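## Task

Pick the gold-capped tube out of the rack beside the window and seat it fully in an unoccupied well of the rack beside the door. Nothing new may be left on the floor and no tube may ever touch the floor. Every other tube must also finish fully seated, though it may be shifted to another well of its own rack. The tubes are glass and break if dropped more than a few centimetres (roughly one well's depth) or struck hard. At the end the robot must release everything and back away, and must be upright and not leaning. The result must hold without the robot supporting it.

## Robot and tools

Robot: an omnidirectional base (strong wheels, 7 N m) with a column about 1.75 m high. A carriage slides 1.0 m along it (lift_m) and carries two identical six-joint arms with two-finger grippers. Arm bases sit near 0.57 m + lift_m above the floor; carriage parts hang about 0.15 m lower. A hand reaches 0.78 m from its shoulder but only about 0.38 m below its arm base. Hand: roughly 0.16 m long, 0.1 m wide, 0.14 m when open. Parked arm joints 1-6: 0, 0.05, 0.05, 1.45, 0, 0; parked, the robot is about 0.95 m wide and 0.7 m long. Cameras: carriage_camera (fixed, forward, tilted about 20 degrees down), left_wrist_camera and right_wrist_camera (look past the fingertips). All images are 672x504. Loose objects may occasionally get a brief shove from outside.

Frames: base frame has its origin on the floor below the base centre, x forward, y left, z up. left_hand and right_hand are the midpoint between each hand's pads, in this frame; quat_wxyz rotates base axes into hand axes (hand z along the fingers, fingers open along hand y; an upright hand with joints 1, 5, 6 at 0 reads 1,0,0,0). Odometry frame is the base frame at scene start; base_odometry counts wheel rotation, so slip looks like motion. Heading is positive leftward, -3.142 to 3.142.

execute_actions: argument actions is a list holding zero or one action; an empty list just reports state and images. An action may contain base, joints, or both; they start together. base takes exactly one key, each a relative offset from where the base last reported itself: translate_m (metres, forward positive, -2 to 2), strafe_m (metres, left positive, -2 to 2), rotate_rad (radians, counter-clockwise positive, -6.3 to 6.3). joints is a single dict keyed by joint name, covering both arms, with absolute targets: lift_m 0 to 1 m; for each of left_ and right_: joint1_rad -2.617 to 3.054 (yaw about vertical, 0 forward, positive left), joint2_rad 0 to 3.141 (shoulder: 0 upper arm back and level, 1.57 vertical, 3.14 forward and level), joint3_rad 0 to 3.141 (elbow: 0 folded, 3.14 straight), joint4_rad -1.57 to 1.57 (wrist pitch, positive lifts fingertips), joint5_rad -1.57 to 1.57 (wrist yaw, positive swings fingertips right, opposite to joint 1), joint6_rad -2.094 to 2.094 (roll about the finger axis, positive clockwise viewed from the forearm), gripper_m 0 to 0.093 m (pad gap). Done tolerances: lift 0.004, joints 1,5,6 0.02, joints 2,3 0.055, joint 4 0.04, gripper 0.004. An action runs at most 15 s. Joints or base left out may still be driving to earlier targets. Any unknown key or out-of-range number rejects the whole call with no motion. Optional cameras: list of camera names or ["all"]; omitted/null gives all, [] gives none. Once a result reports a stop, remaining motion calls in that same reply are skipped.

wait: seconds 0 to 10; commands nothing, returns state and images. zoom_image: camera plus region [x0, y0, x1, y1] in pixels of that camera's latest full image, origin top-left, at most 504x504. finished_scene: scene number (1 or 2); ends the scene irreversibly, reports success and gives the next task. Replying without any tool call ends everything.

Result lines: pictures lists the image order. base_status/joint_status tell how each commanded motion ended: done (for the base, wheels turned the full amount, slip included; a 1-2 mm move may fall short yet say done), off_target (resting away from target, maybe still pushing), contact_stop or time_out (target dropped, holding current spot), not_followed (self-collision check blocked that arm's targets; gripper still acts; the blocked targets may be retried on later actions). "joint command not followed" with a cause line marks a blocked arm. on_its_own lists uncommanded behaviour; "held at" is the held target, not position. joint_positions gives current values. motor_effort is percent of max, positive toward higher values, bracketed number is the peak; readings carry a fixed per-motor bias plus noise. Lift effort grows with load; if it keeps dropping while lowering, a hand is resting on something. drive_wheels larger at rest than after free driving means the base is still pressing. ARM HIT means an arm struck the robot. MOTOR HOT warns at 75 °C; OVER-TEMPERATURE FAULT reports a heat stop (90 °C halts that arm 10 s; 100 °C makes it go limp and drop). Keys halted by heat show limit_stop_at_motor_heat; resend them.

Cautions: the base stops on contact only after the hit, sometimes late or never, and may roll about 0.3 m after an arm touches something; arm contact is not watched during rotations or usually when arms are also commanded. After a blocked drive, back off about 0.2 m (or turn back), repeat if still pressed. Arms and grippers have no contact stop and snap to target once freed. The column can strike a table edge the base fits under; reversing into one can tip the robot. Tipping is likeliest with a high carriage, extended arms, loads, pulling, or sudden stops; only images reveal a lean. Keep arms from hitting or pressing each other hard; to untangle, move the blocked arm clear first, then the other in a later action. Extended arms heat quickly even empty; hand readings drift at long reach and a level hand sags 10 to 17 cm under 1 kg. Grippers push about 45 to 60 N per pad; a holding gripper usually reads off_target. Lower tubes gently into wells, release, and retreat before finishing. Carriage camera intrinsics: fx=fy=275.907, cx=335.987, cy=249.404; left wrist 491.964, 337.269, 252.284; right wrist 396.203, 337.368, 254.231.

Each tool is called after "Call:" by a JSON object that holds its "method" and its "body".

## Session

Call:
{"method": "execute_actions", "body": {"actions": []}}

Scene clock: 0.00 s.
base_odometry: x=+0.000 y=+0.000 heading=+0.000 (m, m, rad; odometry frame)
base_status: not commanded
joint_positions: lift_m=+0.301 left_joint1_rad=-0.017 left_joint2_rad=+0.049 left_joint3_rad=+0.057 left_joint4_rad=+1.438 left_joint5_rad=-0.002 left_joint6_rad=+0.043 left_gripper_m=+0.094 right_joint1_rad=-0.011 right_joint2_rad=+0.022 right_joint3_rad=+0.062 right_joint4_rad=+1.388 right_joint5_rad=+0.021 right_joint6_rad=+0.048 right_gripper_m=+0.094
joint_status: not commanded
motor_effort: lift_m=+22 drive_wheels=+1 (%)
left_hand: x=+0.3110 y=+0.3469 z=+1.2798 quat_wxyz=(+0.998, +0.001, +0.062, +0.013) (m; base frame)
right_hand: x=+0.3129 y=-0.3511 z=+1.2801 quat_wxyz=(+0.997, +0.012, +0.071, +0.018) (m; base frame)
pictures: carriage_camera, left_wrist_camera, right_wrist_camera
Images, in order (width x height): carriage_camera 672x504, left_wrist_camera 672x504, right_wrist_camera 672x504.

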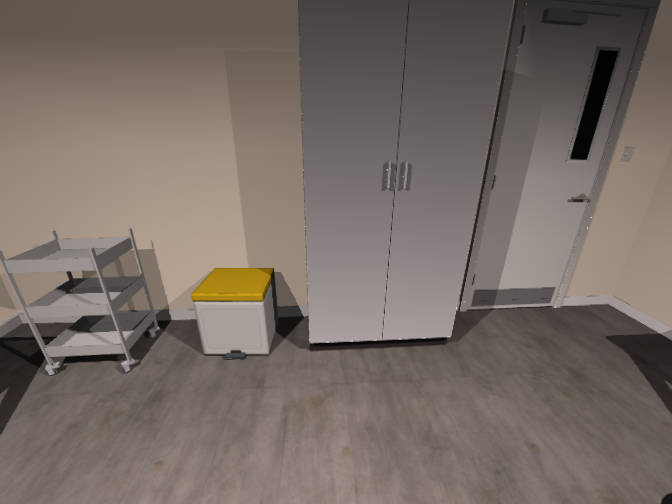

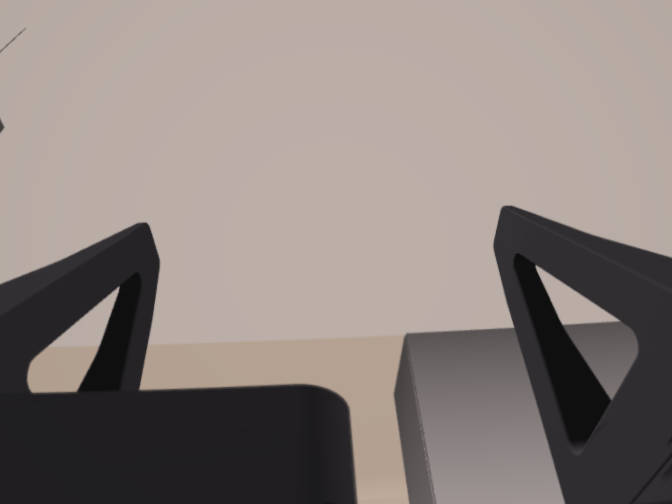

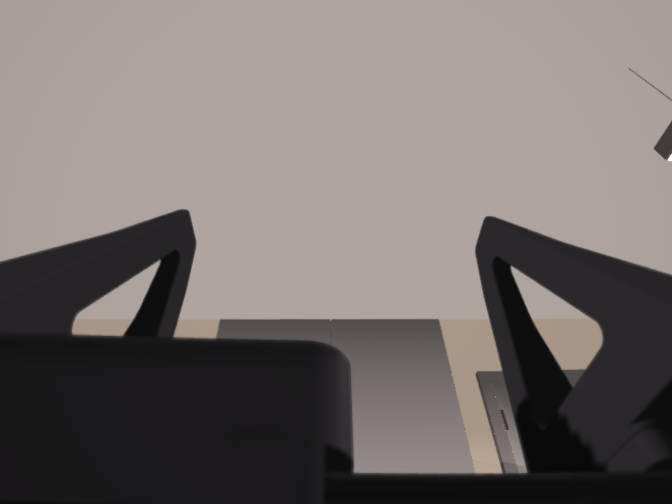

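Call:
{"method": "execute_actions", "body": {"actions": [{"base":{"rotate_rad":-1.57}}], "cameras": ["carriage_camera"]}}

Call:
{"method": "execute_actions", "body": {"actions": [{"base":{"rotate_rad":-1.57}}], "cameras": ["carriage_camera"]}}

Call:
{"method": "execute_actions", "body": {"actions": [{"base":{"rotate_rad":-1.57}}], "cameras": ["carriage_camera"]}}

Scene clock: 3.37 s.
base_odometry: x=+0.000 y=+0.000 heading=-1.569 (m, m, rad; odometry frame)
base_status: done
joint_positions: lift_m=+0.301 left_joint1_rad=-0.017 left_joint2_rad=+0.049 left_joint3_rad=+0.057 left_joint4_rad=+1.437 left_joint5_rad=-0.002 left_joint6_rad=+0.043 left_gripper_m=+0.094 right_joint1_rad=-0.011 right_joint2_rad=+0.022 right_joint3_rad=+0.062 right_joint4_rad=+1.386 right_joint5_rad=+0.021 right_joint6_rad=+0.048 right_gripper_m=+0.094
joint_status: not commanded
motor_effort: lift_m=+22(22) drive_wheels=+11(21) (%)
left_hand: x=+0.3114 y=+0.3469 z=+1.2798 quat_wxyz=(+0.998, +0.001, +0.063, +0.013) (m; base frame)
right_hand: x=+0.3133 y=-0.3511 z=+1.2800 quat_wxyz=(+0.997, +0.012, +0.072, +0.018) (m; base frame)
pictures: carriage_camera
Images, in order (width x height): carriage_camera 672x504.

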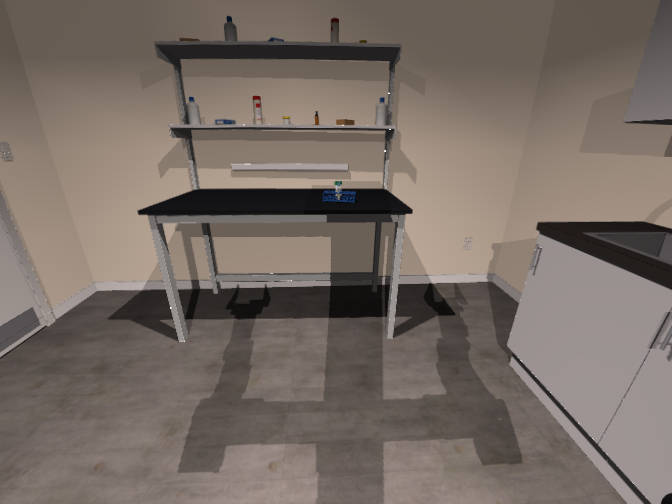

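Scene clock: 6.57 s.
base_odometry: x=+0.000 y=+0.000 heading=-3.138 (m, m, rad; odometry frame)
base_status: done
joint_positions: lift_m=+0.301 left_joint1_rad=-0.017 left_joint2_rad=+0.049 left_joint3_rad=+0.057 left_joint4_rad=+1.437 left_joint5_rad=-0.002 left_joint6_rad=+0.043 left_gripper_m=+0.094 right_joint1_rad=-0.011 right_joint2_rad=+0.022 right_joint3_rad=+0.062 right_joint4_rad=+1.386 right_joint5_rad=+0.021 right_joint6_rad=+0.048 right_gripper_m=+0.094
joint_status: not commanded
motor_effort: lift_m=+22(22) drive_wheels=+10(19) (%)
left_hand: x=+0.3114 y=+0.3469 z=+1.2798 quat_wxyz=(+0.998, +0.001, +0.063, +0.013) (m; base frame)
right_hand: x=+0.3135 y=-0.3511 z=+1.2800 quat_wxyz=(+0.997, +0.012, +0.072, +0.018) (m; base frame)
pictures: carriage_camera
Images, in order (width x height): carriage_camera 672x504.

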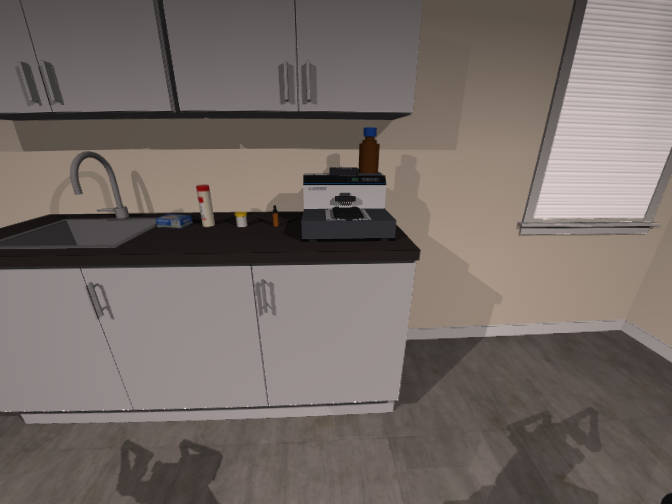

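Scene clock: 9.67 s.
base_odometry: x=+0.000 y=+0.000 heading=+1.576 (m, m, rad; odometry frame)
base_status: done
joint_positions: lift_m=+0.301 left_joint1_rad=-0.017 left_joint2_rad=+0.049 left_joint3_rad=+0.057 left_joint4_rad=+1.437 left_joint5_rad=-0.002 left_joint6_rad=+0.043 left_gripper_m=+0.094 right_joint1_rad=-0.011 right_joint2_rad=+0.022 right_joint3_rad=+0.062 right_joint4_rad=+1.385 right_joint5_rad=+0.021 right_joint6_rad=+0.048 right_gripper_m=+0.094
joint_status: not commanded
motor_effort: lift_m=+22(22) drive_wheels=+11(19) (%)
left_hand: x=+0.3113 y=+0.3469 z=+1.2798 quat_wxyz=(+0.998, +0.001, +0.063, +0.013) (m; base frame)
right_hand: x=+0.3136 y=-0.3511 z=+1.2800 quat_wxyz=(+0.997, +0.012, +0.072, +0.018) (m; base frame)
pictures: carriage_camera
Images, in order (width x height): carriage_camera 672x504.

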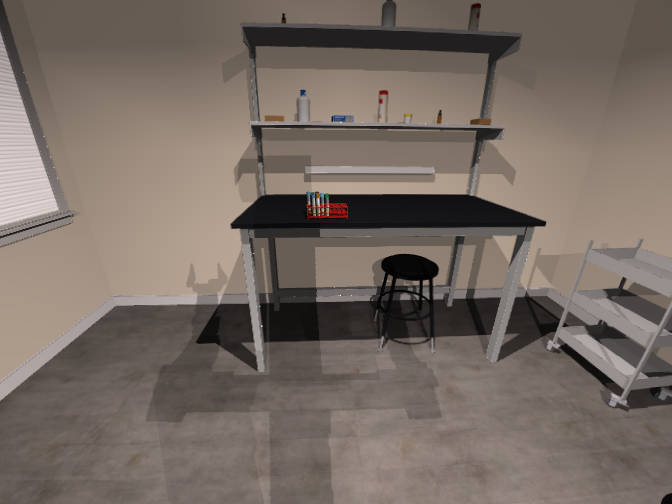

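Call:
{"method": "execute_actions", "body": {"actions": [{"base":{"translate_m":0.5},"joints":{"lift_m":0.6,"left_joint1_rad":0,"left_joint2_rad":1.6,"left_joint3_rad":1.2,"left_joint4_rad":-1.17,"left_joint5_rad":0,"left_joint6_rad":0}}]}}

Scene clock: 13.20 s.
base_odometry: x=-0.001 y=+0.500 heading=+1.574 (m, m, rad; odometry frame)
base_status: done
joint_positions: lift_m=+0.600 left_joint1_rad=-0.006 left_joint2_rad=+1.591 left_joint3_rad=+1.179 left_joint4_rad=-1.163 left_joint5_rad=-0.002 left_joint6_rad=+0.008 left_gripper_m=+0.094 right_joint1_rad=-0.011 right_joint2_rad=+0.022 right_joint3_rad=+0.062 right_joint4_rad=+1.386 right_joint5_rad=+0.021 right_joint6_rad=+0.048 right_gripper_m=+0.094
joint_status: all done
motor_effort: lift_m=+23(28) drive_wheels=-14(27) (%)
left_hand: x=+0.5525 y=+0.3458 z=+1.2350 quat_wxyz=(-0.002, +0.007, +1.000, +0.001) (m; base frame)
right_hand: x=+0.3135 y=-0.3511 z=+1.5790 quat_wxyz=(+0.997, +0.012, +0.072, +0.018) (m; base frame)
pictures: carriage_camera, left_wrist_camera, right_wrist_camera
Images, in order (width x height): carriage_camera 672x504, left_wrist_camera 672x504, right_wrist_camera 672x504.

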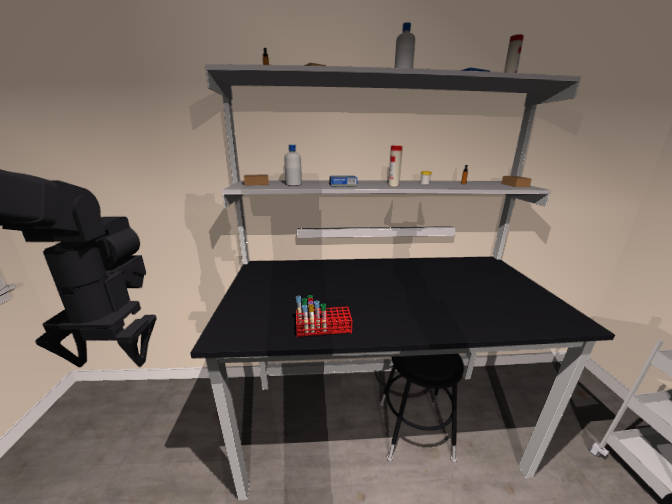

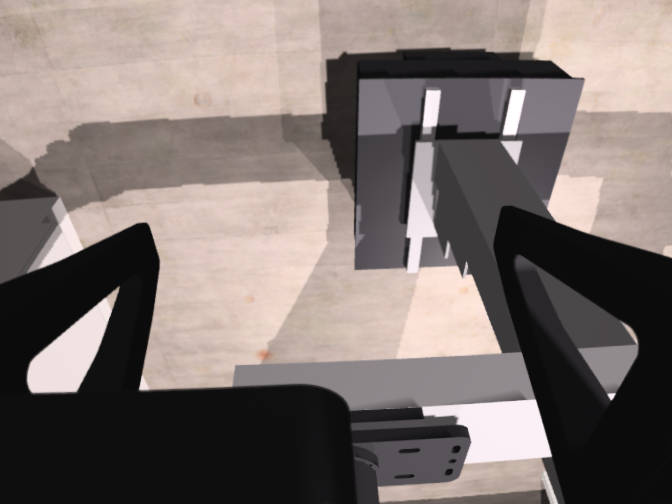

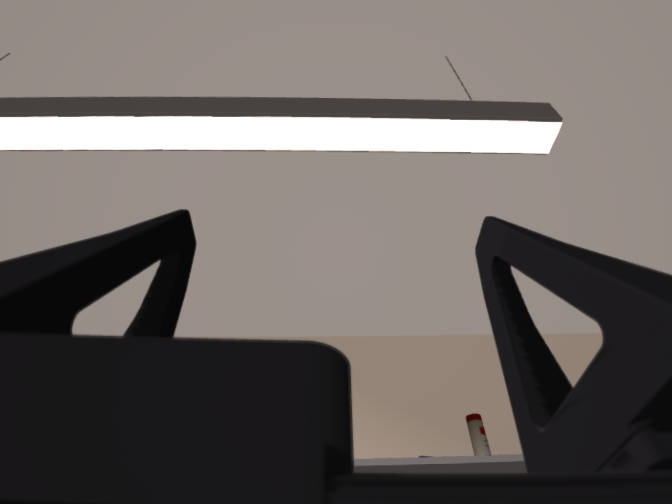

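Call:
{"method": "execute_actions", "body": {"actions": [{"base":{"strafe_m":-0.39}}], "cameras": []}}

Call:
{"method": "execute_actions", "body": {"actions": [{"base":{"translate_m":0.5}}]}}

Scene clock: 16.23 s.
base_odometry: x=+0.389 y=+0.502 heading=+1.574 (m, m, rad; odometry frame)
base_status: done
joint_positions: lift_m=+0.600 left_joint1_rad=-0.003 left_joint2_rad=+1.593 left_joint3_rad=+1.179 left_joint4_rad=-1.165 left_joint5_rad=-0.002 left_joint6_rad=+0.008 left_gripper_m=+0.094 right_joint1_rad=-0.011 right_joint2_rad=+0.022 right_joint3_rad=+0.062 right_joint4_rad=+1.387 right_joint5_rad=+0.020 right_joint6_rad=+0.048 right_gripper_m=+0.094
joint_status: not commanded
motor_effort: lift_m=+23(23) drive_wheels=-5(15) (%)
left_hand: x=+0.5520 y=+0.3467 z=+1.2345 quat_wxyz=(-0.004, +0.005, +1.000, +0.001) (m; base frame)
right_hand: x=+0.3132 y=-0.3510 z=+1.5791 quat_wxyz=(+0.997, +0.012, +0.071, +0.018) (m; base frame)
pictures: none
No camera images: the call's "cameras" was empty. Leave "cameras" out to get every camera's image.

Scene clock: 19.33 s.
base_odometry: x=+0.388 y=+1.002 heading=+1.573 (m, m, rad; odometry frame)
base_status: done
joint_positions: lift_m=+0.600 left_joint1_rad=-0.003 left_joint2_rad=+1.593 left_joint3_rad=+1.179 left_joint4_rad=-1.168 left_joint5_rad=-0.002 left_joint6_rad=+0.008 left_gripper_m=+0.094 right_joint1_rad=-0.011 right_joint2_rad=+0.022 right_joint3_rad=+0.062 right_joint4_rad=+1.386 right_joint5_rad=+0.020 right_joint6_rad=+0.048 right_gripper_m=+0.094
joint_status: not commanded
motor_effort: lift_m=+23(23) drive_wheels=-9(18) (%)
left_hand: x=+0.5511 y=+0.3467 z=+1.2345 quat_wxyz=(-0.006, +0.005, +1.000, +0.001) (m; base frame)
right_hand: x=+0.3134 y=-0.3510 z=+1.5791 quat_wxyz=(+0.997, +0.012, +0.072, +0.018) (m; base frame)
pictures: carriage_camera, left_wrist_camera, right_wrist_camera
Images, in order (width x height): carriage_camera 672x504, left_wrist_camera 672x504, right_wrist_camera 672x504.

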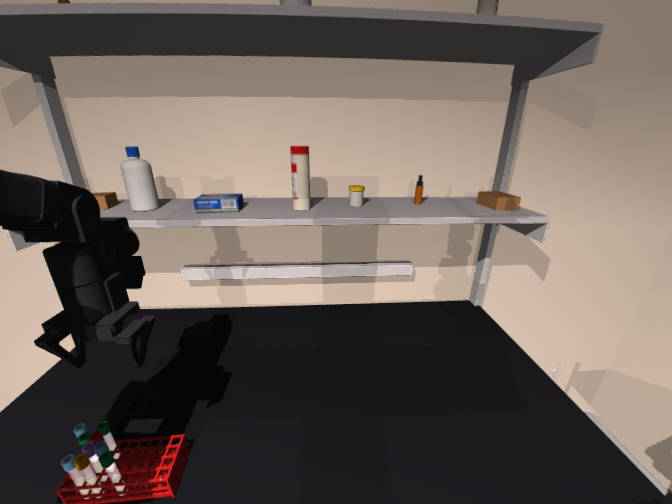

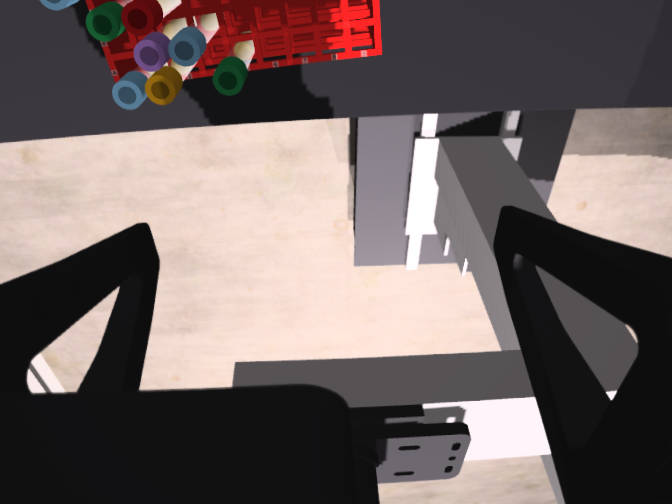

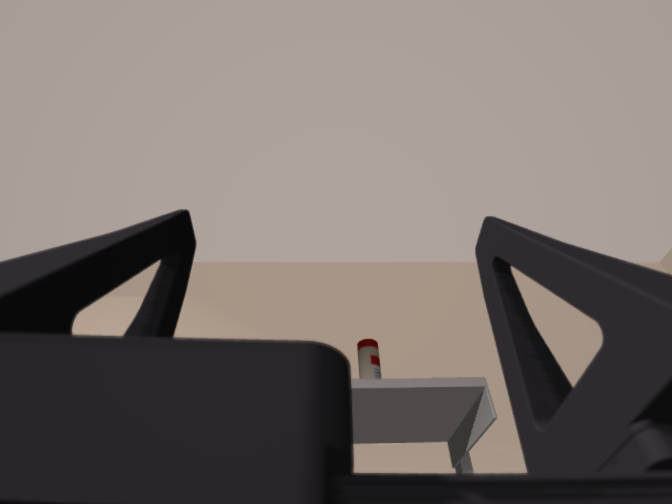

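Call:
{"method": "execute_actions", "body": {"actions": [{"base":{"strafe_m":0.11},"joints":{"lift_m":0.5}}], "cameras": ["carriage_camera","left_wrist_camera"]}}

Scene clock: 21.27 s.
base_odometry: x=+0.278 y=+1.002 heading=+1.572 (m, m, rad; odometry frame)
base_status: done
joint_positions: lift_m=+0.500 left_joint1_rad=-0.002 left_joint2_rad=+1.596 left_joint3_rad=+1.188 left_joint4_rad=-1.170 left_joint5_rad=-0.002 left_joint6_rad=+0.008 left_gripper_m=+0.094 right_joint1_rad=-0.011 right_joint2_rad=+0.022 right_joint3_rad=+0.062 right_joint4_rad=+1.387 right_joint5_rad=+0.021 right_joint6_rad=+0.048 right_gripper_m=+0.094
joint_status: all done
motor_effort: lift_m=+21(21) drive_wheels=-5(16) (%)
left_hand: x=+0.5532 y=+0.3469 z=+1.1362 quat_wxyz=(-0.004, +0.005, +1.000, +0.001) (m; base frame)
right_hand: x=+0.3130 y=-0.3511 z=+1.4793 quat_wxyz=(+0.997, +0.012, +0.071, +0.018) (m; base frame)
pictures: carriage_camera, left_wrist_camera
Images, in order (width x height): carriage_camera 672x504, left_wrist_camera 672x504.

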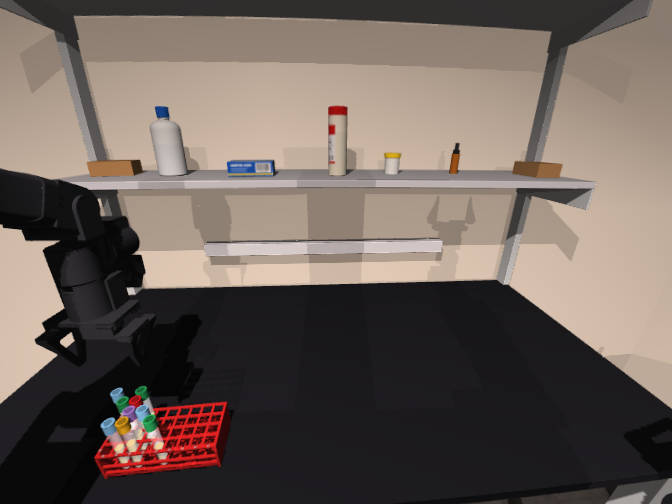

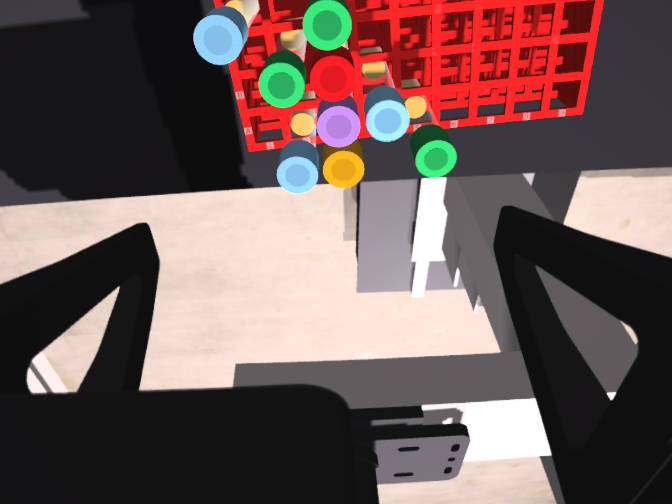

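Call:
{"method": "execute_actions", "body": {"actions": [{"joints":{"lift_m":0.44,"left_gripper_m":0.04}}], "cameras": ["carriage_camera","left_wrist_camera"]}}

Scene clock: 22.50 s.
base_odometry: x=+0.278 y=+1.002 heading=+1.573 (m, m, rad; odometry frame)
base_status: not commanded
joint_positions: lift_m=+0.440 left_joint1_rad=-0.002 left_joint2_rad=+1.597 left_joint3_rad=+1.188 left_joint4_rad=-1.170 left_joint5_rad=-0.002 left_joint6_rad=+0.008 left_gripper_m=+0.040 right_joint1_rad=-0.011 right_joint2_rad=+0.022 right_joint3_rad=+0.062 right_joint4_rad=+1.387 right_joint5_rad=+0.021 right_joint6_rad=+0.048 right_gripper_m=+0.094
joint_status: all done
motor_effort: lift_m=+21(21) drive_wheels=+2(5) (%)
left_hand: x=+0.5531 y=+0.3469 z=+1.0759 quat_wxyz=(-0.004, +0.005, +1.000, +0.001) (m; base frame)
right_hand: x=+0.3130 y=-0.3511 z=+1.4193 quat_wxyz=(+0.997, +0.012, +0.071, +0.018) (m; base frame)
pictures: carriage_camera, left_wrist_camera
Images, in order (width x height): carriage_camera 672x504, left_wrist_camera 672x504.

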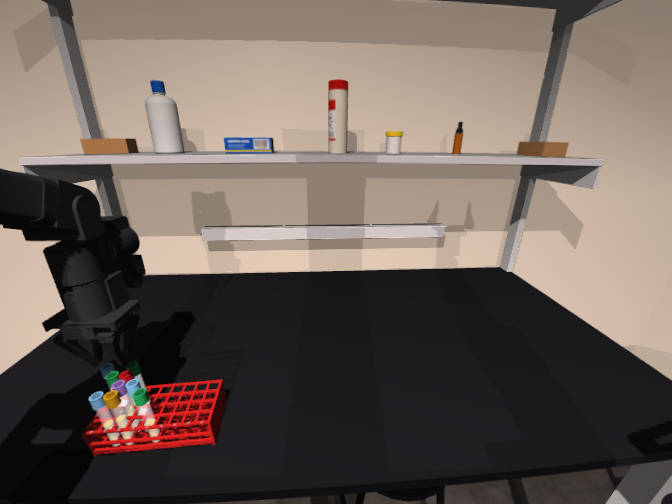

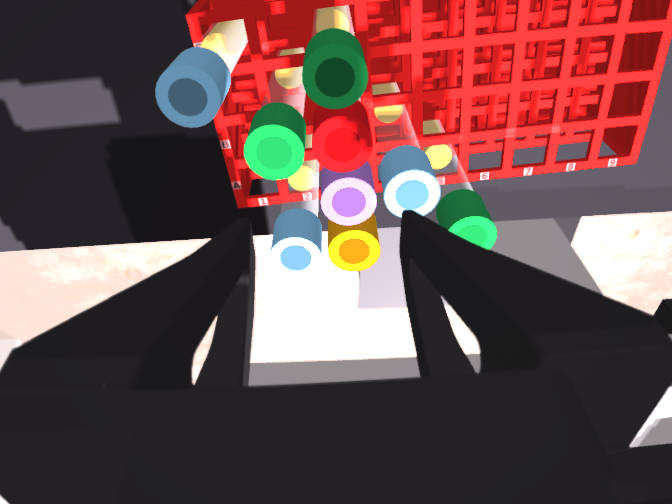

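Call:
{"method": "execute_actions", "body": {"actions": [{"base":{"translate_m":-0.1}}], "cameras": []}}

Call:
{"method": "execute_actions", "body": {"actions": [{"base":{"strafe_m":-0.013},"joints":{"lift_m":0.37,"left_gripper_m":0.03}}], "cameras": ["carriage_camera","left_wrist_camera"]}}

Scene clock: 24.80 s.
base_odometry: x=+0.278 y=+0.902 heading=+1.573 (m, m, rad; odometry frame)
base_status: done
joint_positions: lift_m=+0.440 left_joint1_rad=-0.002 left_joint2_rad=+1.598 left_joint3_rad=+1.188 left_joint4_rad=-1.170 left_joint5_rad=-0.002 left_joint6_rad=+0.008 left_gripper_m=+0.040 right_joint1_rad=-0.011 right_joint2_rad=+0.022 right_joint3_rad=+0.062 right_joint4_rad=+1.388 right_joint5_rad=+0.021 right_joint6_rad=+0.048 right_gripper_m=+0.094
joint_status: not commanded
motor_effort: lift_m=+21(21) drive_wheels=-2(10) (%)
left_hand: x=+0.5533 y=+0.3469 z=+1.0758 quat_wxyz=(-0.004, +0.005, +1.000, +0.001) (m; base frame)
right_hand: x=+0.3128 y=-0.3511 z=+1.4193 quat_wxyz=(+0.997, +0.012, +0.071, +0.018) (m; base frame)
pictures: none
No camera images: the call's "cameras" was empty. Leave "cameras" out to get every camera's image.

Scene clock: 25.63 s.
base_odometry: x=+0.291 y=+0.902 heading=+1.573 (m, m, rad; odometry frame)
base_status: done
joint_positions: lift_m=+0.370 left_joint1_rad=+0.000 left_joint2_rad=+1.598 left_joint3_rad=+1.189 left_joint4_rad=-1.170 left_joint5_rad=-0.002 left_joint6_rad=+0.008 left_gripper_m=+0.030 right_joint1_rad=-0.011 right_joint2_rad=+0.022 right_joint3_rad=+0.062 right_joint4_rad=+1.388 right_joint5_rad=+0.020 right_joint6_rad=+0.048 right_gripper_m=+0.094
joint_status: all done
motor_effort: lift_m=+21(21) drive_wheels=+0(4) (%)
left_hand: x=+0.5534 y=+0.3475 z=+1.0058 quat_wxyz=(-0.004, +0.004, +1.000, +0.001) (m; base frame)
right_hand: x=+0.3129 y=-0.3510 z=+1.3493 quat_wxyz=(+0.997, +0.012, +0.071, +0.018) (m; base frame)
pictures: carriage_camera, left_wrist_camera
Images, in order (width x height): carriage_camera 672x504, left_wrist_camera 672x504.

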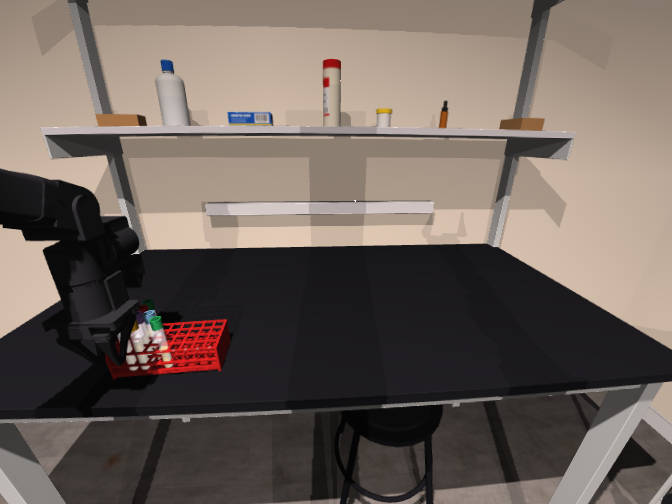

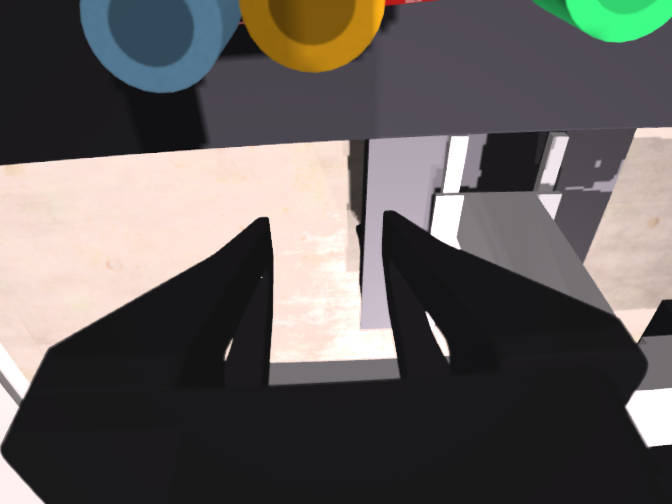

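Call:
{"method": "execute_actions", "body": {"actions": [{"joints":{"lift_m":0.415}}], "cameras": []}}

Call:
{"method": "execute_actions", "body": {"actions": [{"base":{"translate_m":0.025}}], "cameras": ["carriage_camera","left_wrist_camera"]}}

Scene clock: 26.67 s.
base_odometry: x=+0.291 y=+0.902 heading=+1.573 (m, m, rad; odometry frame)
base_status: not commanded
joint_positions: lift_m=+0.415 left_joint1_rad=+0.000 left_joint2_rad=+1.599 left_joint3_rad=+1.189 left_joint4_rad=-1.170 left_joint5_rad=-0.002 left_joint6_rad=+0.008 left_gripper_m=+0.030 right_joint1_rad=-0.011 right_joint2_rad=+0.022 right_joint3_rad=+0.062 right_joint4_rad=+1.388 right_joint5_rad=+0.020 right_joint6_rad=+0.048 right_gripper_m=+0.094
joint_status: all done
motor_effort: lift_m=+23(27) drive_wheels=+0(0) (%)
left_hand: x=+0.5534 y=+0.3475 z=+1.0505 quat_wxyz=(-0.005, +0.004, +1.000, +0.001) (m; base frame)
right_hand: x=+0.3129 y=-0.3510 z=+1.3942 quat_wxyz=(+0.997, +0.012, +0.071, +0.018) (m; base frame)
pictures: none
No camera images: the call's "cameras" was empty. Leave "cameras" out to get every camera's image.

Scene clock: 28.20 s.
base_odometry: x=+0.291 y=+0.926 heading=+1.573 (m, m, rad; odometry frame)
base_status: done
joint_positions: lift_m=+0.415 left_joint1_rad=+0.001 left_joint2_rad=+1.599 left_joint3_rad=+1.189 left_joint4_rad=-1.170 left_joint5_rad=-0.002 left_joint6_rad=+0.008 left_gripper_m=+0.030 right_joint1_rad=-0.011 right_joint2_rad=+0.022 right_joint3_rad=+0.062 right_joint4_rad=+1.388 right_joint5_rad=+0.020 right_joint6_rad=+0.048 right_gripper_m=+0.094
joint_status: not commanded
motor_effort: lift_m=+23(23) drive_wheels=+3(10) (%)
left_hand: x=+0.5535 y=+0.3476 z=+1.0505 quat_wxyz=(-0.004, +0.004, +1.000, +0.001) (m; base frame)
right_hand: x=+0.3129 y=-0.3510 z=+1.3942 quat_wxyz=(+0.997, +0.012, +0.071, +0.018) (m; base frame)
pictures: carriage_camera, left_wrist_camera
Images, in order (width x height): carriage_camera 672x504, left_wrist_camera 672x504.

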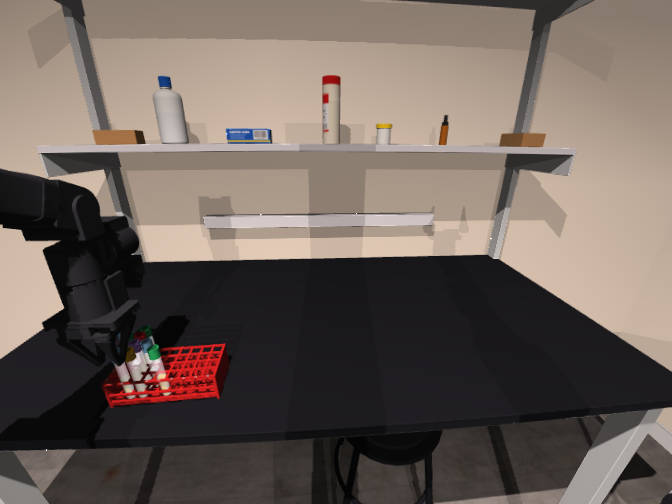

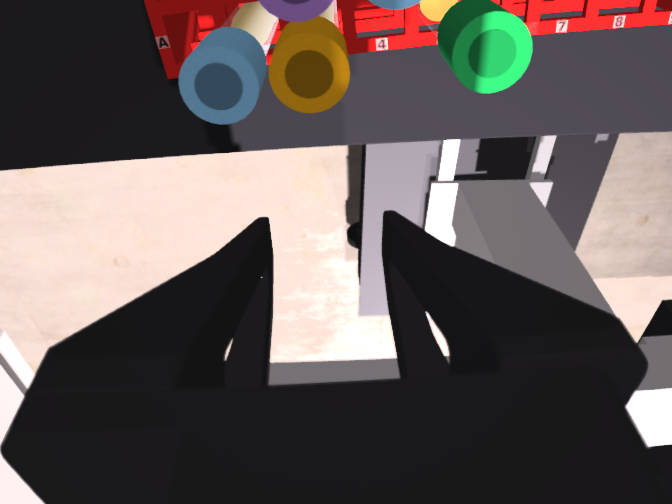

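Call:
{"method": "execute_actions", "body": {"actions": [{"base":{"translate_m":0.03}}], "cameras": ["left_wrist_camera"]}}

Scene clock: 29.70 s.
base_odometry: x=+0.291 y=+0.956 heading=+1.572 (m, m, rad; odometry frame)
base_status: done
joint_positions: lift_m=+0.415 left_joint1_rad=+0.001 left_joint2_rad=+1.599 left_joint3_rad=+1.189 left_joint4_rad=-1.170 left_joint5_rad=-0.002 left_joint6_rad=+0.008 left_gripper_m=+0.030 right_joint1_rad=-0.011 right_joint2_rad=+0.022 right_joint3_rad=+0.062 right_joint4_rad=+1.387 right_joint5_rad=+0.020 right_joint6_rad=+0.048 right_gripper_m=+0.094
joint_status: not commanded
motor_effort: lift_m=+23(23) drive_wheels=+9(15) (%)
left_hand: x=+0.5534 y=+0.3476 z=+1.0505 quat_wxyz=(-0.005, +0.004, +1.000, +0.001) (m; base frame)
right_hand: x=+0.3131 y=-0.3510 z=+1.3942 quat_wxyz=(+0.997, +0.012, +0.071, +0.018) (m; base frame)
pictures: left_wrist_camera
Images, in order (width x height): left_wrist_camera 672x504.

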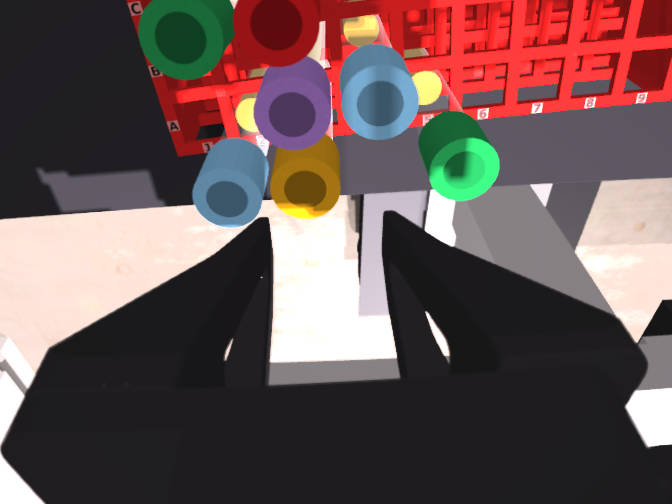

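Call:
{"method": "execute_actions", "body": {"actions": [{"base":{"translate_m":-0.015}}], "cameras": []}}

Call:
{"method": "execute_actions", "body": {"actions": [{"joints":{"lift_m":0.38}}], "cameras": []}}

Call:
{"method": "execute_actions", "body": {"actions": [{"base":{"translate_m":0.028}}], "cameras": ["carriage_camera","left_wrist_camera"]}}

Scene clock: 30.80 s.
base_odometry: x=+0.291 y=+0.941 heading=+1.572 (m, m, rad; odometry frame)
base_status: done
joint_positions: lift_m=+0.415 left_joint1_rad=+0.001 left_joint2_rad=+1.600 left_joint3_rad=+1.189 left_joint4_rad=-1.169 left_joint5_rad=-0.002 left_joint6_rad=+0.008 left_gripper_m=+0.030 right_joint1_rad=-0.011 right_joint2_rad=+0.022 right_joint3_rad=+0.062 right_joint4_rad=+1.388 right_joint5_rad=+0.020 right_joint6_rad=+0.048 right_gripper_m=+0.094
joint_status: not commanded
motor_effort: lift_m=+22(22) drive_wheels=-9(18) (%)
left_hand: x=+0.5536 y=+0.3476 z=+1.0503 quat_wxyz=(-0.005, +0.004, +1.000, +0.001) (m; base frame)
right_hand: x=+0.3128 y=-0.3510 z=+1.3942 quat_wxyz=(+0.997, +0.012, +0.071, +0.018) (m; base frame)
pictures: none
No camera images: the call's "cameras" was empty. Leave "cameras" out to get every camera's image.

Scene clock: 31.47 s.
base_odometry: x=+0.291 y=+0.941 heading=+1.572 (m, m, rad; odometry frame)
base_status: not commanded
joint_positions: lift_m=+0.380 left_joint1_rad=+0.001 left_joint2_rad=+1.601 left_joint3_rad=+1.189 left_joint4_rad=-1.175 left_joint5_rad=-0.002 left_joint6_rad=+0.008 left_gripper_m=+0.030 right_joint1_rad=-0.011 right_joint2_rad=+0.022 right_joint3_rad=+0.062 right_joint4_rad=+1.389 right_joint5_rad=+0.020 right_joint6_rad=+0.048 right_gripper_m=+0.094
joint_status: all done
motor_effort: lift_m=+21(22) drive_wheels=-9(9) (%)
left_hand: x=+0.5521 y=+0.3476 z=+1.0152 quat_wxyz=(-0.008, +0.004, +1.000, +0.001) (m; base frame)
right_hand: x=+0.3127 y=-0.3510 z=+1.3594 quat_wxyz=(+0.997, +0.012, +0.071, +0.018) (m; base frame)
pictures: none
No camera images: the call's "cameras" was empty. Leave "cameras" out to get every camera's image.

Scene clock: 32.53 s.
base_odometry: x=+0.291 y=+0.969 heading=+1.571 (m, m, rad; odometry frame)
base_status: done
joint_positions: lift_m=+0.380 left_joint1_rad=+0.001 left_joint2_rad=+1.601 left_joint3_rad=+1.189 left_joint4_rad=-1.180 left_joint5_rad=-0.002 left_joint6_rad=+0.008 left_gripper_m=+0.030 right_joint1_rad=-0.011 right_joint2_rad=+0.022 right_joint3_rad=+0.062 right_joint4_rad=+1.387 right_joint5_rad=+0.020 right_joint6_rad=+0.048 right_gripper_m=+0.094
joint_status: not commanded
motor_effort: lift_m=+21(21) drive_wheels=-10(17) (%)
left_hand: x=+0.5509 y=+0.3476 z=+1.0152 quat_wxyz=(-0.011, +0.004, +1.000, +0.001) (m; base frame)
right_hand: x=+0.3131 y=-0.3510 z=+1.3594 quat_wxyz=(+0.997, +0.012, +0.071, +0.018) (m; base frame)
pictures: carriage_camera, left_wrist_camera
Images, in order (width x height): carriage_camera 672x504, left_wrist_camera 672x504.

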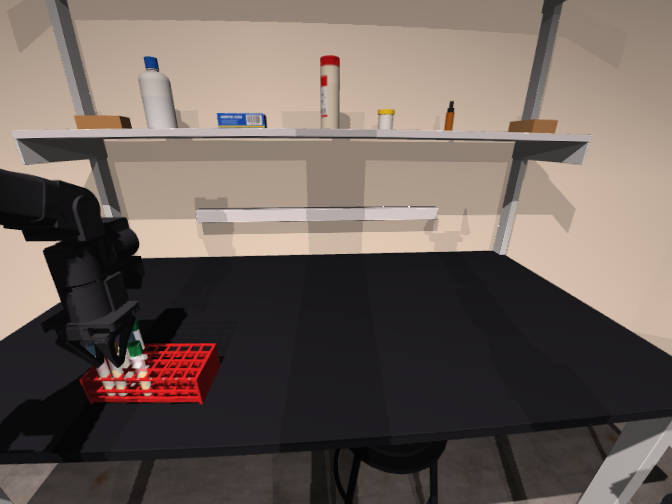

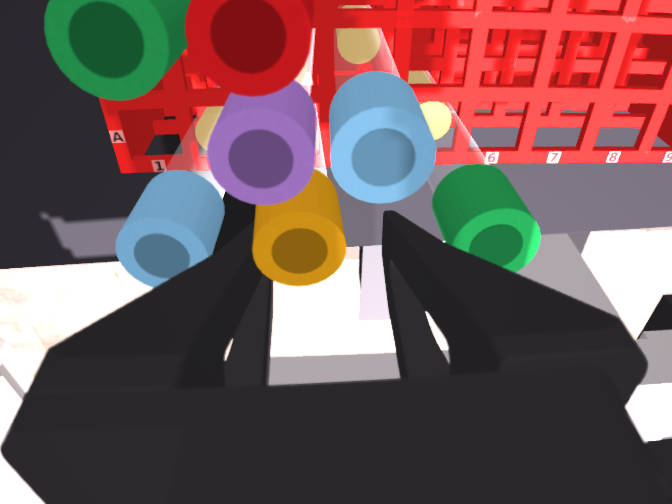

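Finger entered between. A bit further, then close.

Call:
{"method": "execute_actions", "body": {"actions": [{"base":{"translate_m":0.01}}], "cameras": []}}

Call:
{"method": "execute_actions", "body": {"actions": [{"joints":{"left_gripper_m":0.0}}], "cameras": ["left_wrist_camera"]}}

Call:
{"method": "execute_actions", "body": {"actions": [{"joints":{"lift_m":0.52}}], "cameras": ["carriage_camera","left_wrist_camera"]}}

Scene clock: 33.43 s.
base_odometry: x=+0.292 y=+0.979 heading=+1.570 (m, m, rad; odometry frame)
base_status: done
joint_positions: lift_m=+0.380 left_joint1_rad=+0.001 left_joint2_rad=+1.601 left_joint3_rad=+1.189 left_joint4_rad=-1.185 left_joint5_rad=-0.004 left_joint6_rad=+0.008 left_gripper_m=+0.030 right_joint1_rad=-0.011 right_joint2_rad=+0.022 right_joint3_rad=+0.062 right_joint4_rad=+1.388 right_joint5_rad=+0.020 right_joint6_rad=+0.048 right_gripper_m=+0.094
joint_status: not commanded
motor_effort: lift_m=+21(21) drive_wheels=-9(18) (%)
left_hand: x=+0.5496 y=+0.3479 z=+1.0152 quat_wxyz=(-0.013, +0.004, +1.000, +0.002) (m; base frame)
right_hand: x=+0.3128 y=-0.3510 z=+1.3594 quat_wxyz=(+0.997, +0.012, +0.071, +0.018) (m; base frame)
pictures: none
No camera images: the call's "cameras" was empty. Leave "cameras" out to get every camera's image.

Scene clock: 33.97 s.
base_odometry: x=+0.292 y=+0.979 heading=+1.570 (m, m, rad; odometry frame)
base_status: not commanded
joint_positions: lift_m=+0.380 left_joint1_rad=+0.001 left_joint2_rad=+1.601 left_joint3_rad=+1.189 left_joint4_rad=-1.185 left_joint5_rad=-0.006 left_joint6_rad=+0.008 left_gripper_m=+0.015 right_joint1_rad=-0.011 right_joint2_rad=+0.022 right_joint3_rad=+0.062 right_joint4_rad=+1.388 right_joint5_rad=+0.020 right_joint6_rad=+0.048 right_gripper_m=+0.094
joint_status: left_gripper_m off_target (ended at +0.015, target +0.000)
motor_effort: lift_m=+21(21) drive_wheels=-9(9) (%)
left_hand: x=+0.5496 y=+0.3484 z=+1.0152 quat_wxyz=(-0.013, +0.004, +1.000, +0.003) (m; base frame)
right_hand: x=+0.3128 y=-0.3510 z=+1.3594 quat_wxyz=(+0.997, +0.012, +0.071, +0.018) (m; base frame)
pictures: left_wrist_camera
Images, in order (width x height): left_wrist_camera 672x504.

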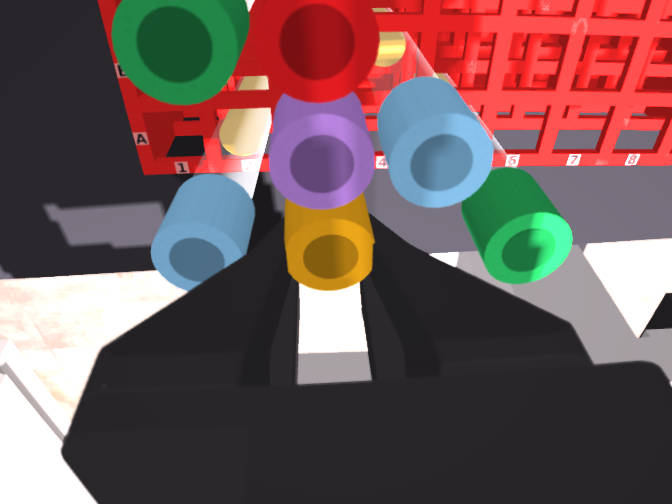

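Scene clock: 35.07 s.
base_odometry: x=+0.292 y=+0.979 heading=+1.570 (m, m, rad; odometry frame)
base_status: not commanded
joint_positions: lift_m=+0.520 left_joint1_rad=+0.001 left_joint2_rad=+1.602 left_joint3_rad=+1.189 left_joint4_rad=-1.176 left_joint5_rad=-0.006 left_joint6_rad=+0.008 left_gripper_m=+0.015 right_joint1_rad=-0.011 right_joint2_rad=+0.022 right_joint3_rad=+0.062 right_joint4_rad=+1.388 right_joint5_rad=+0.020 right_joint6_rad=+0.048 right_gripper_m=+0.094
joint_status: all done
motor_effort: lift_m=+23(28) drive_wheels=-8(9) (%)
left_hand: x=+0.5517 y=+0.3484 z=+1.1548 quat_wxyz=(-0.009, +0.004, +1.000, +0.003) (m; base frame)
right_hand: x=+0.3129 y=-0.3510 z=+1.4991 quat_wxyz=(+0.997, +0.012, +0.071, +0.018) (m; base frame)
pictures: carriage_camera, left_wrist_camera
Images, in order (width x height): carriage_camera 672x504, left_wrist_camera 672x504.

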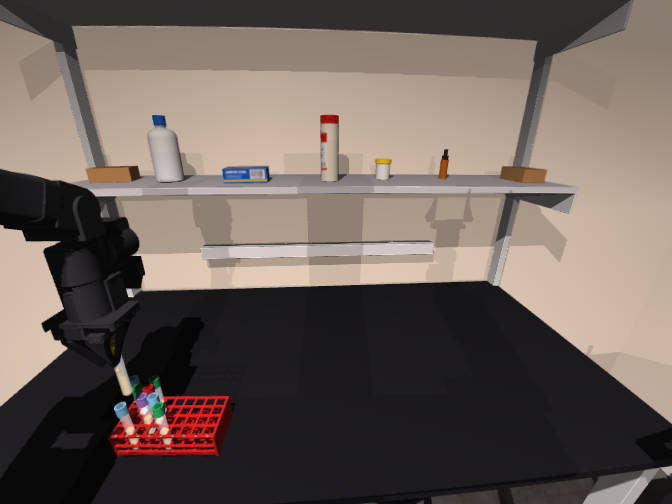

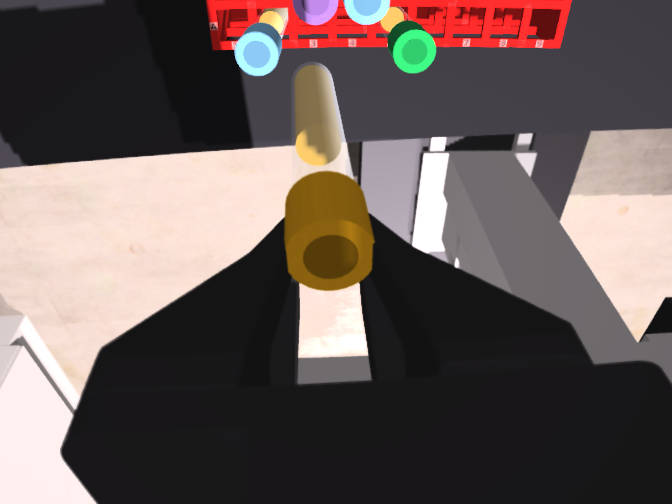

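Call:
{"method": "execute_actions", "body": {"actions": [{"base":{"translate_m":-0.8}}], "cameras": []}}

Call:
{"method": "execute_actions", "body": {"actions": [{"base":{"rotate_rad":3.14}}], "cameras": []}}

Call:
{"method": "execute_actions", "body": {"actions": [{"base":{"strafe_m":-0.55}}], "cameras": []}}

Call:
{"method": "execute_actions", "body": {"actions": [{"base":{"translate_m":0.7}}], "cameras": ["carriage_camera","left_wrist_camera"]}}

Scene clock: 39.27 s.
base_odometry: x=+0.291 y=+0.179 heading=+1.570 (m, m, rad; odometry frame)
base_status: done
joint_positions: lift_m=+0.520 left_joint1_rad=+0.001 left_joint2_rad=+1.602 left_joint3_rad=+1.189 left_joint4_rad=-1.171 left_joint5_rad=-0.006 left_joint6_rad=+0.008 left_gripper_m=+0.015 right_joint1_rad=-0.011 right_joint2_rad=+0.022 right_joint3_rad=+0.062 right_joint4_rad=+1.389 right_joint5_rad=+0.020 right_joint6_rad=+0.048 right_gripper_m=+0.094
joint_status: not commanded
motor_effort: lift_m=+23(23) drive_wheels=-2(18) (%)
left_hand: x=+0.5530 y=+0.3483 z=+1.1548 quat_wxyz=(-0.006, +0.004, +1.000, +0.003) (m; base frame)
right_hand: x=+0.3126 y=-0.3510 z=+1.4992 quat_wxyz=(+0.997, +0.012, +0.070, +0.018) (m; base frame)
pictures: none
No camera images: the call's "cameras" was empty. Leave "cameras" out to get every camera's image.

Scene clock: 43.63 s.
base_odometry: x=+0.291 y=+0.180 heading=-1.574 (m, m, rad; odometry frame)
base_status: done
joint_positions: lift_m=+0.520 left_joint1_rad=+0.004 left_joint2_rad=+1.602 left_joint3_rad=+1.189 left_joint4_rad=-1.165 left_joint5_rad=-0.005 left_joint6_rad=+0.008 left_gripper_m=+0.015 right_joint1_rad=-0.011 right_joint2_rad=+0.022 right_joint3_rad=+0.062 right_joint4_rad=+1.382 right_joint5_rad=+0.020 right_joint6_rad=+0.048 right_gripper_m=+0.094
joint_status: not commanded
motor_effort: lift_m=+23(23) drive_wheels=+11(23) (%)
left_hand: x=+0.5545 y=+0.3492 z=+1.1548 quat_wxyz=(-0.003, +0.002, +1.000, +0.002) (m; base frame)
right_hand: x=+0.3143 y=-0.3510 z=+1.4989 quat_wxyz=(+0.997, +0.012, +0.074, +0.018) (m; base frame)
pictures: none
No camera images: the call's "cameras" was empty. Leave "cameras" out to get every camera's image.

Scene clock: 46.90 s.
base_odometry: x=-0.259 y=+0.180 heading=-1.572 (m, m, rad; odometry frame)
base_status: done
joint_positions: lift_m=+0.520 left_joint1_rad=+0.003 left_joint2_rad=+1.602 left_joint3_rad=+1.189 left_joint4_rad=-1.166 left_joint5_rad=-0.005 left_joint6_rad=+0.008 left_gripper_m=+0.015 right_joint1_rad=-0.011 right_joint2_rad=+0.022 right_joint3_rad=+0.062 right_joint4_rad=+1.384 right_joint5_rad=+0.020 right_joint6_rad=+0.048 right_gripper_m=+0.094
joint_status: not commanded
motor_effort: lift_m=+23(23) drive_wheels=-13(26) (%)
left_hand: x=+0.5543 y=+0.3486 z=+1.1548 quat_wxyz=(-0.004, +0.003, +1.000, +0.002) (m; base frame)
right_hand: x=+0.3138 y=-0.3510 z=+1.4990 quat_wxyz=(+0.997, +0.012, +0.073, +0.018) (m; base frame)
pictures: none
No camera images: the call's "cameras" was empty. Leave "cameras" out to get every camera's image.

Scene clock: 50.53 s.
base_odometry: x=-0.261 y=-0.520 heading=-1.573 (m, m, rad; odometry frame)
base_status: done
joint_positions: lift_m=+0.520 left_joint1_rad=+0.003 left_joint2_rad=+1.602 left_joint3_rad=+1.189 left_joint4_rad=-1.170 left_joint5_rad=-0.004 left_joint6_rad=+0.008 left_gripper_m=+0.015 right_joint1_rad=-0.011 right_joint2_rad=+0.022 right_joint3_rad=+0.062 right_joint4_rad=+1.386 right_joint5_rad=+0.020 right_joint6_rad=+0.048 right_gripper_m=+0.094
joint_status: not commanded
motor_effort: lift_m=+23(23) drive_wheels=-9(18) (%)
left_hand: x=+0.5532 y=+0.3486 z=+1.1548 quat_wxyz=(-0.006, +0.003, +1.000, +0.002) (m; base frame)
right_hand: x=+0.3135 y=-0.3510 z=+1.4990 quat_wxyz=(+0.997, +0.012, +0.072, +0.018) (m; base frame)
pictures: carriage_camera, left_wrist_camera
Images, in order (width x height): carriage_camera 672x504, left_wrist_camera 672x504.

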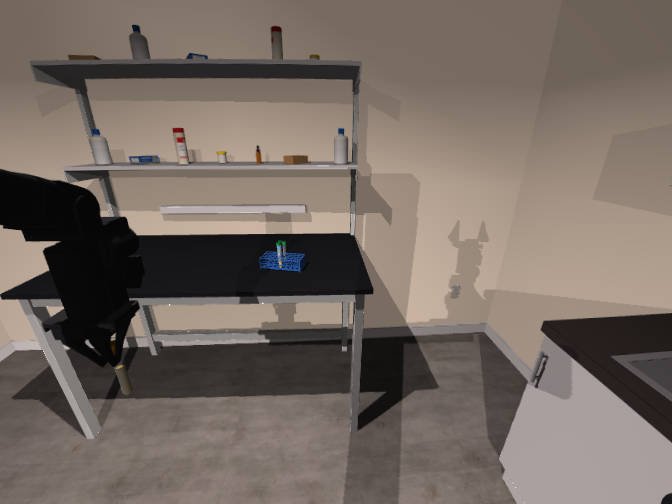

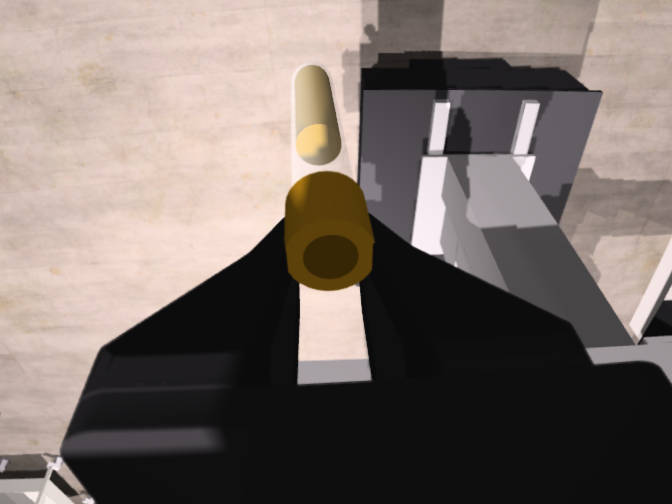

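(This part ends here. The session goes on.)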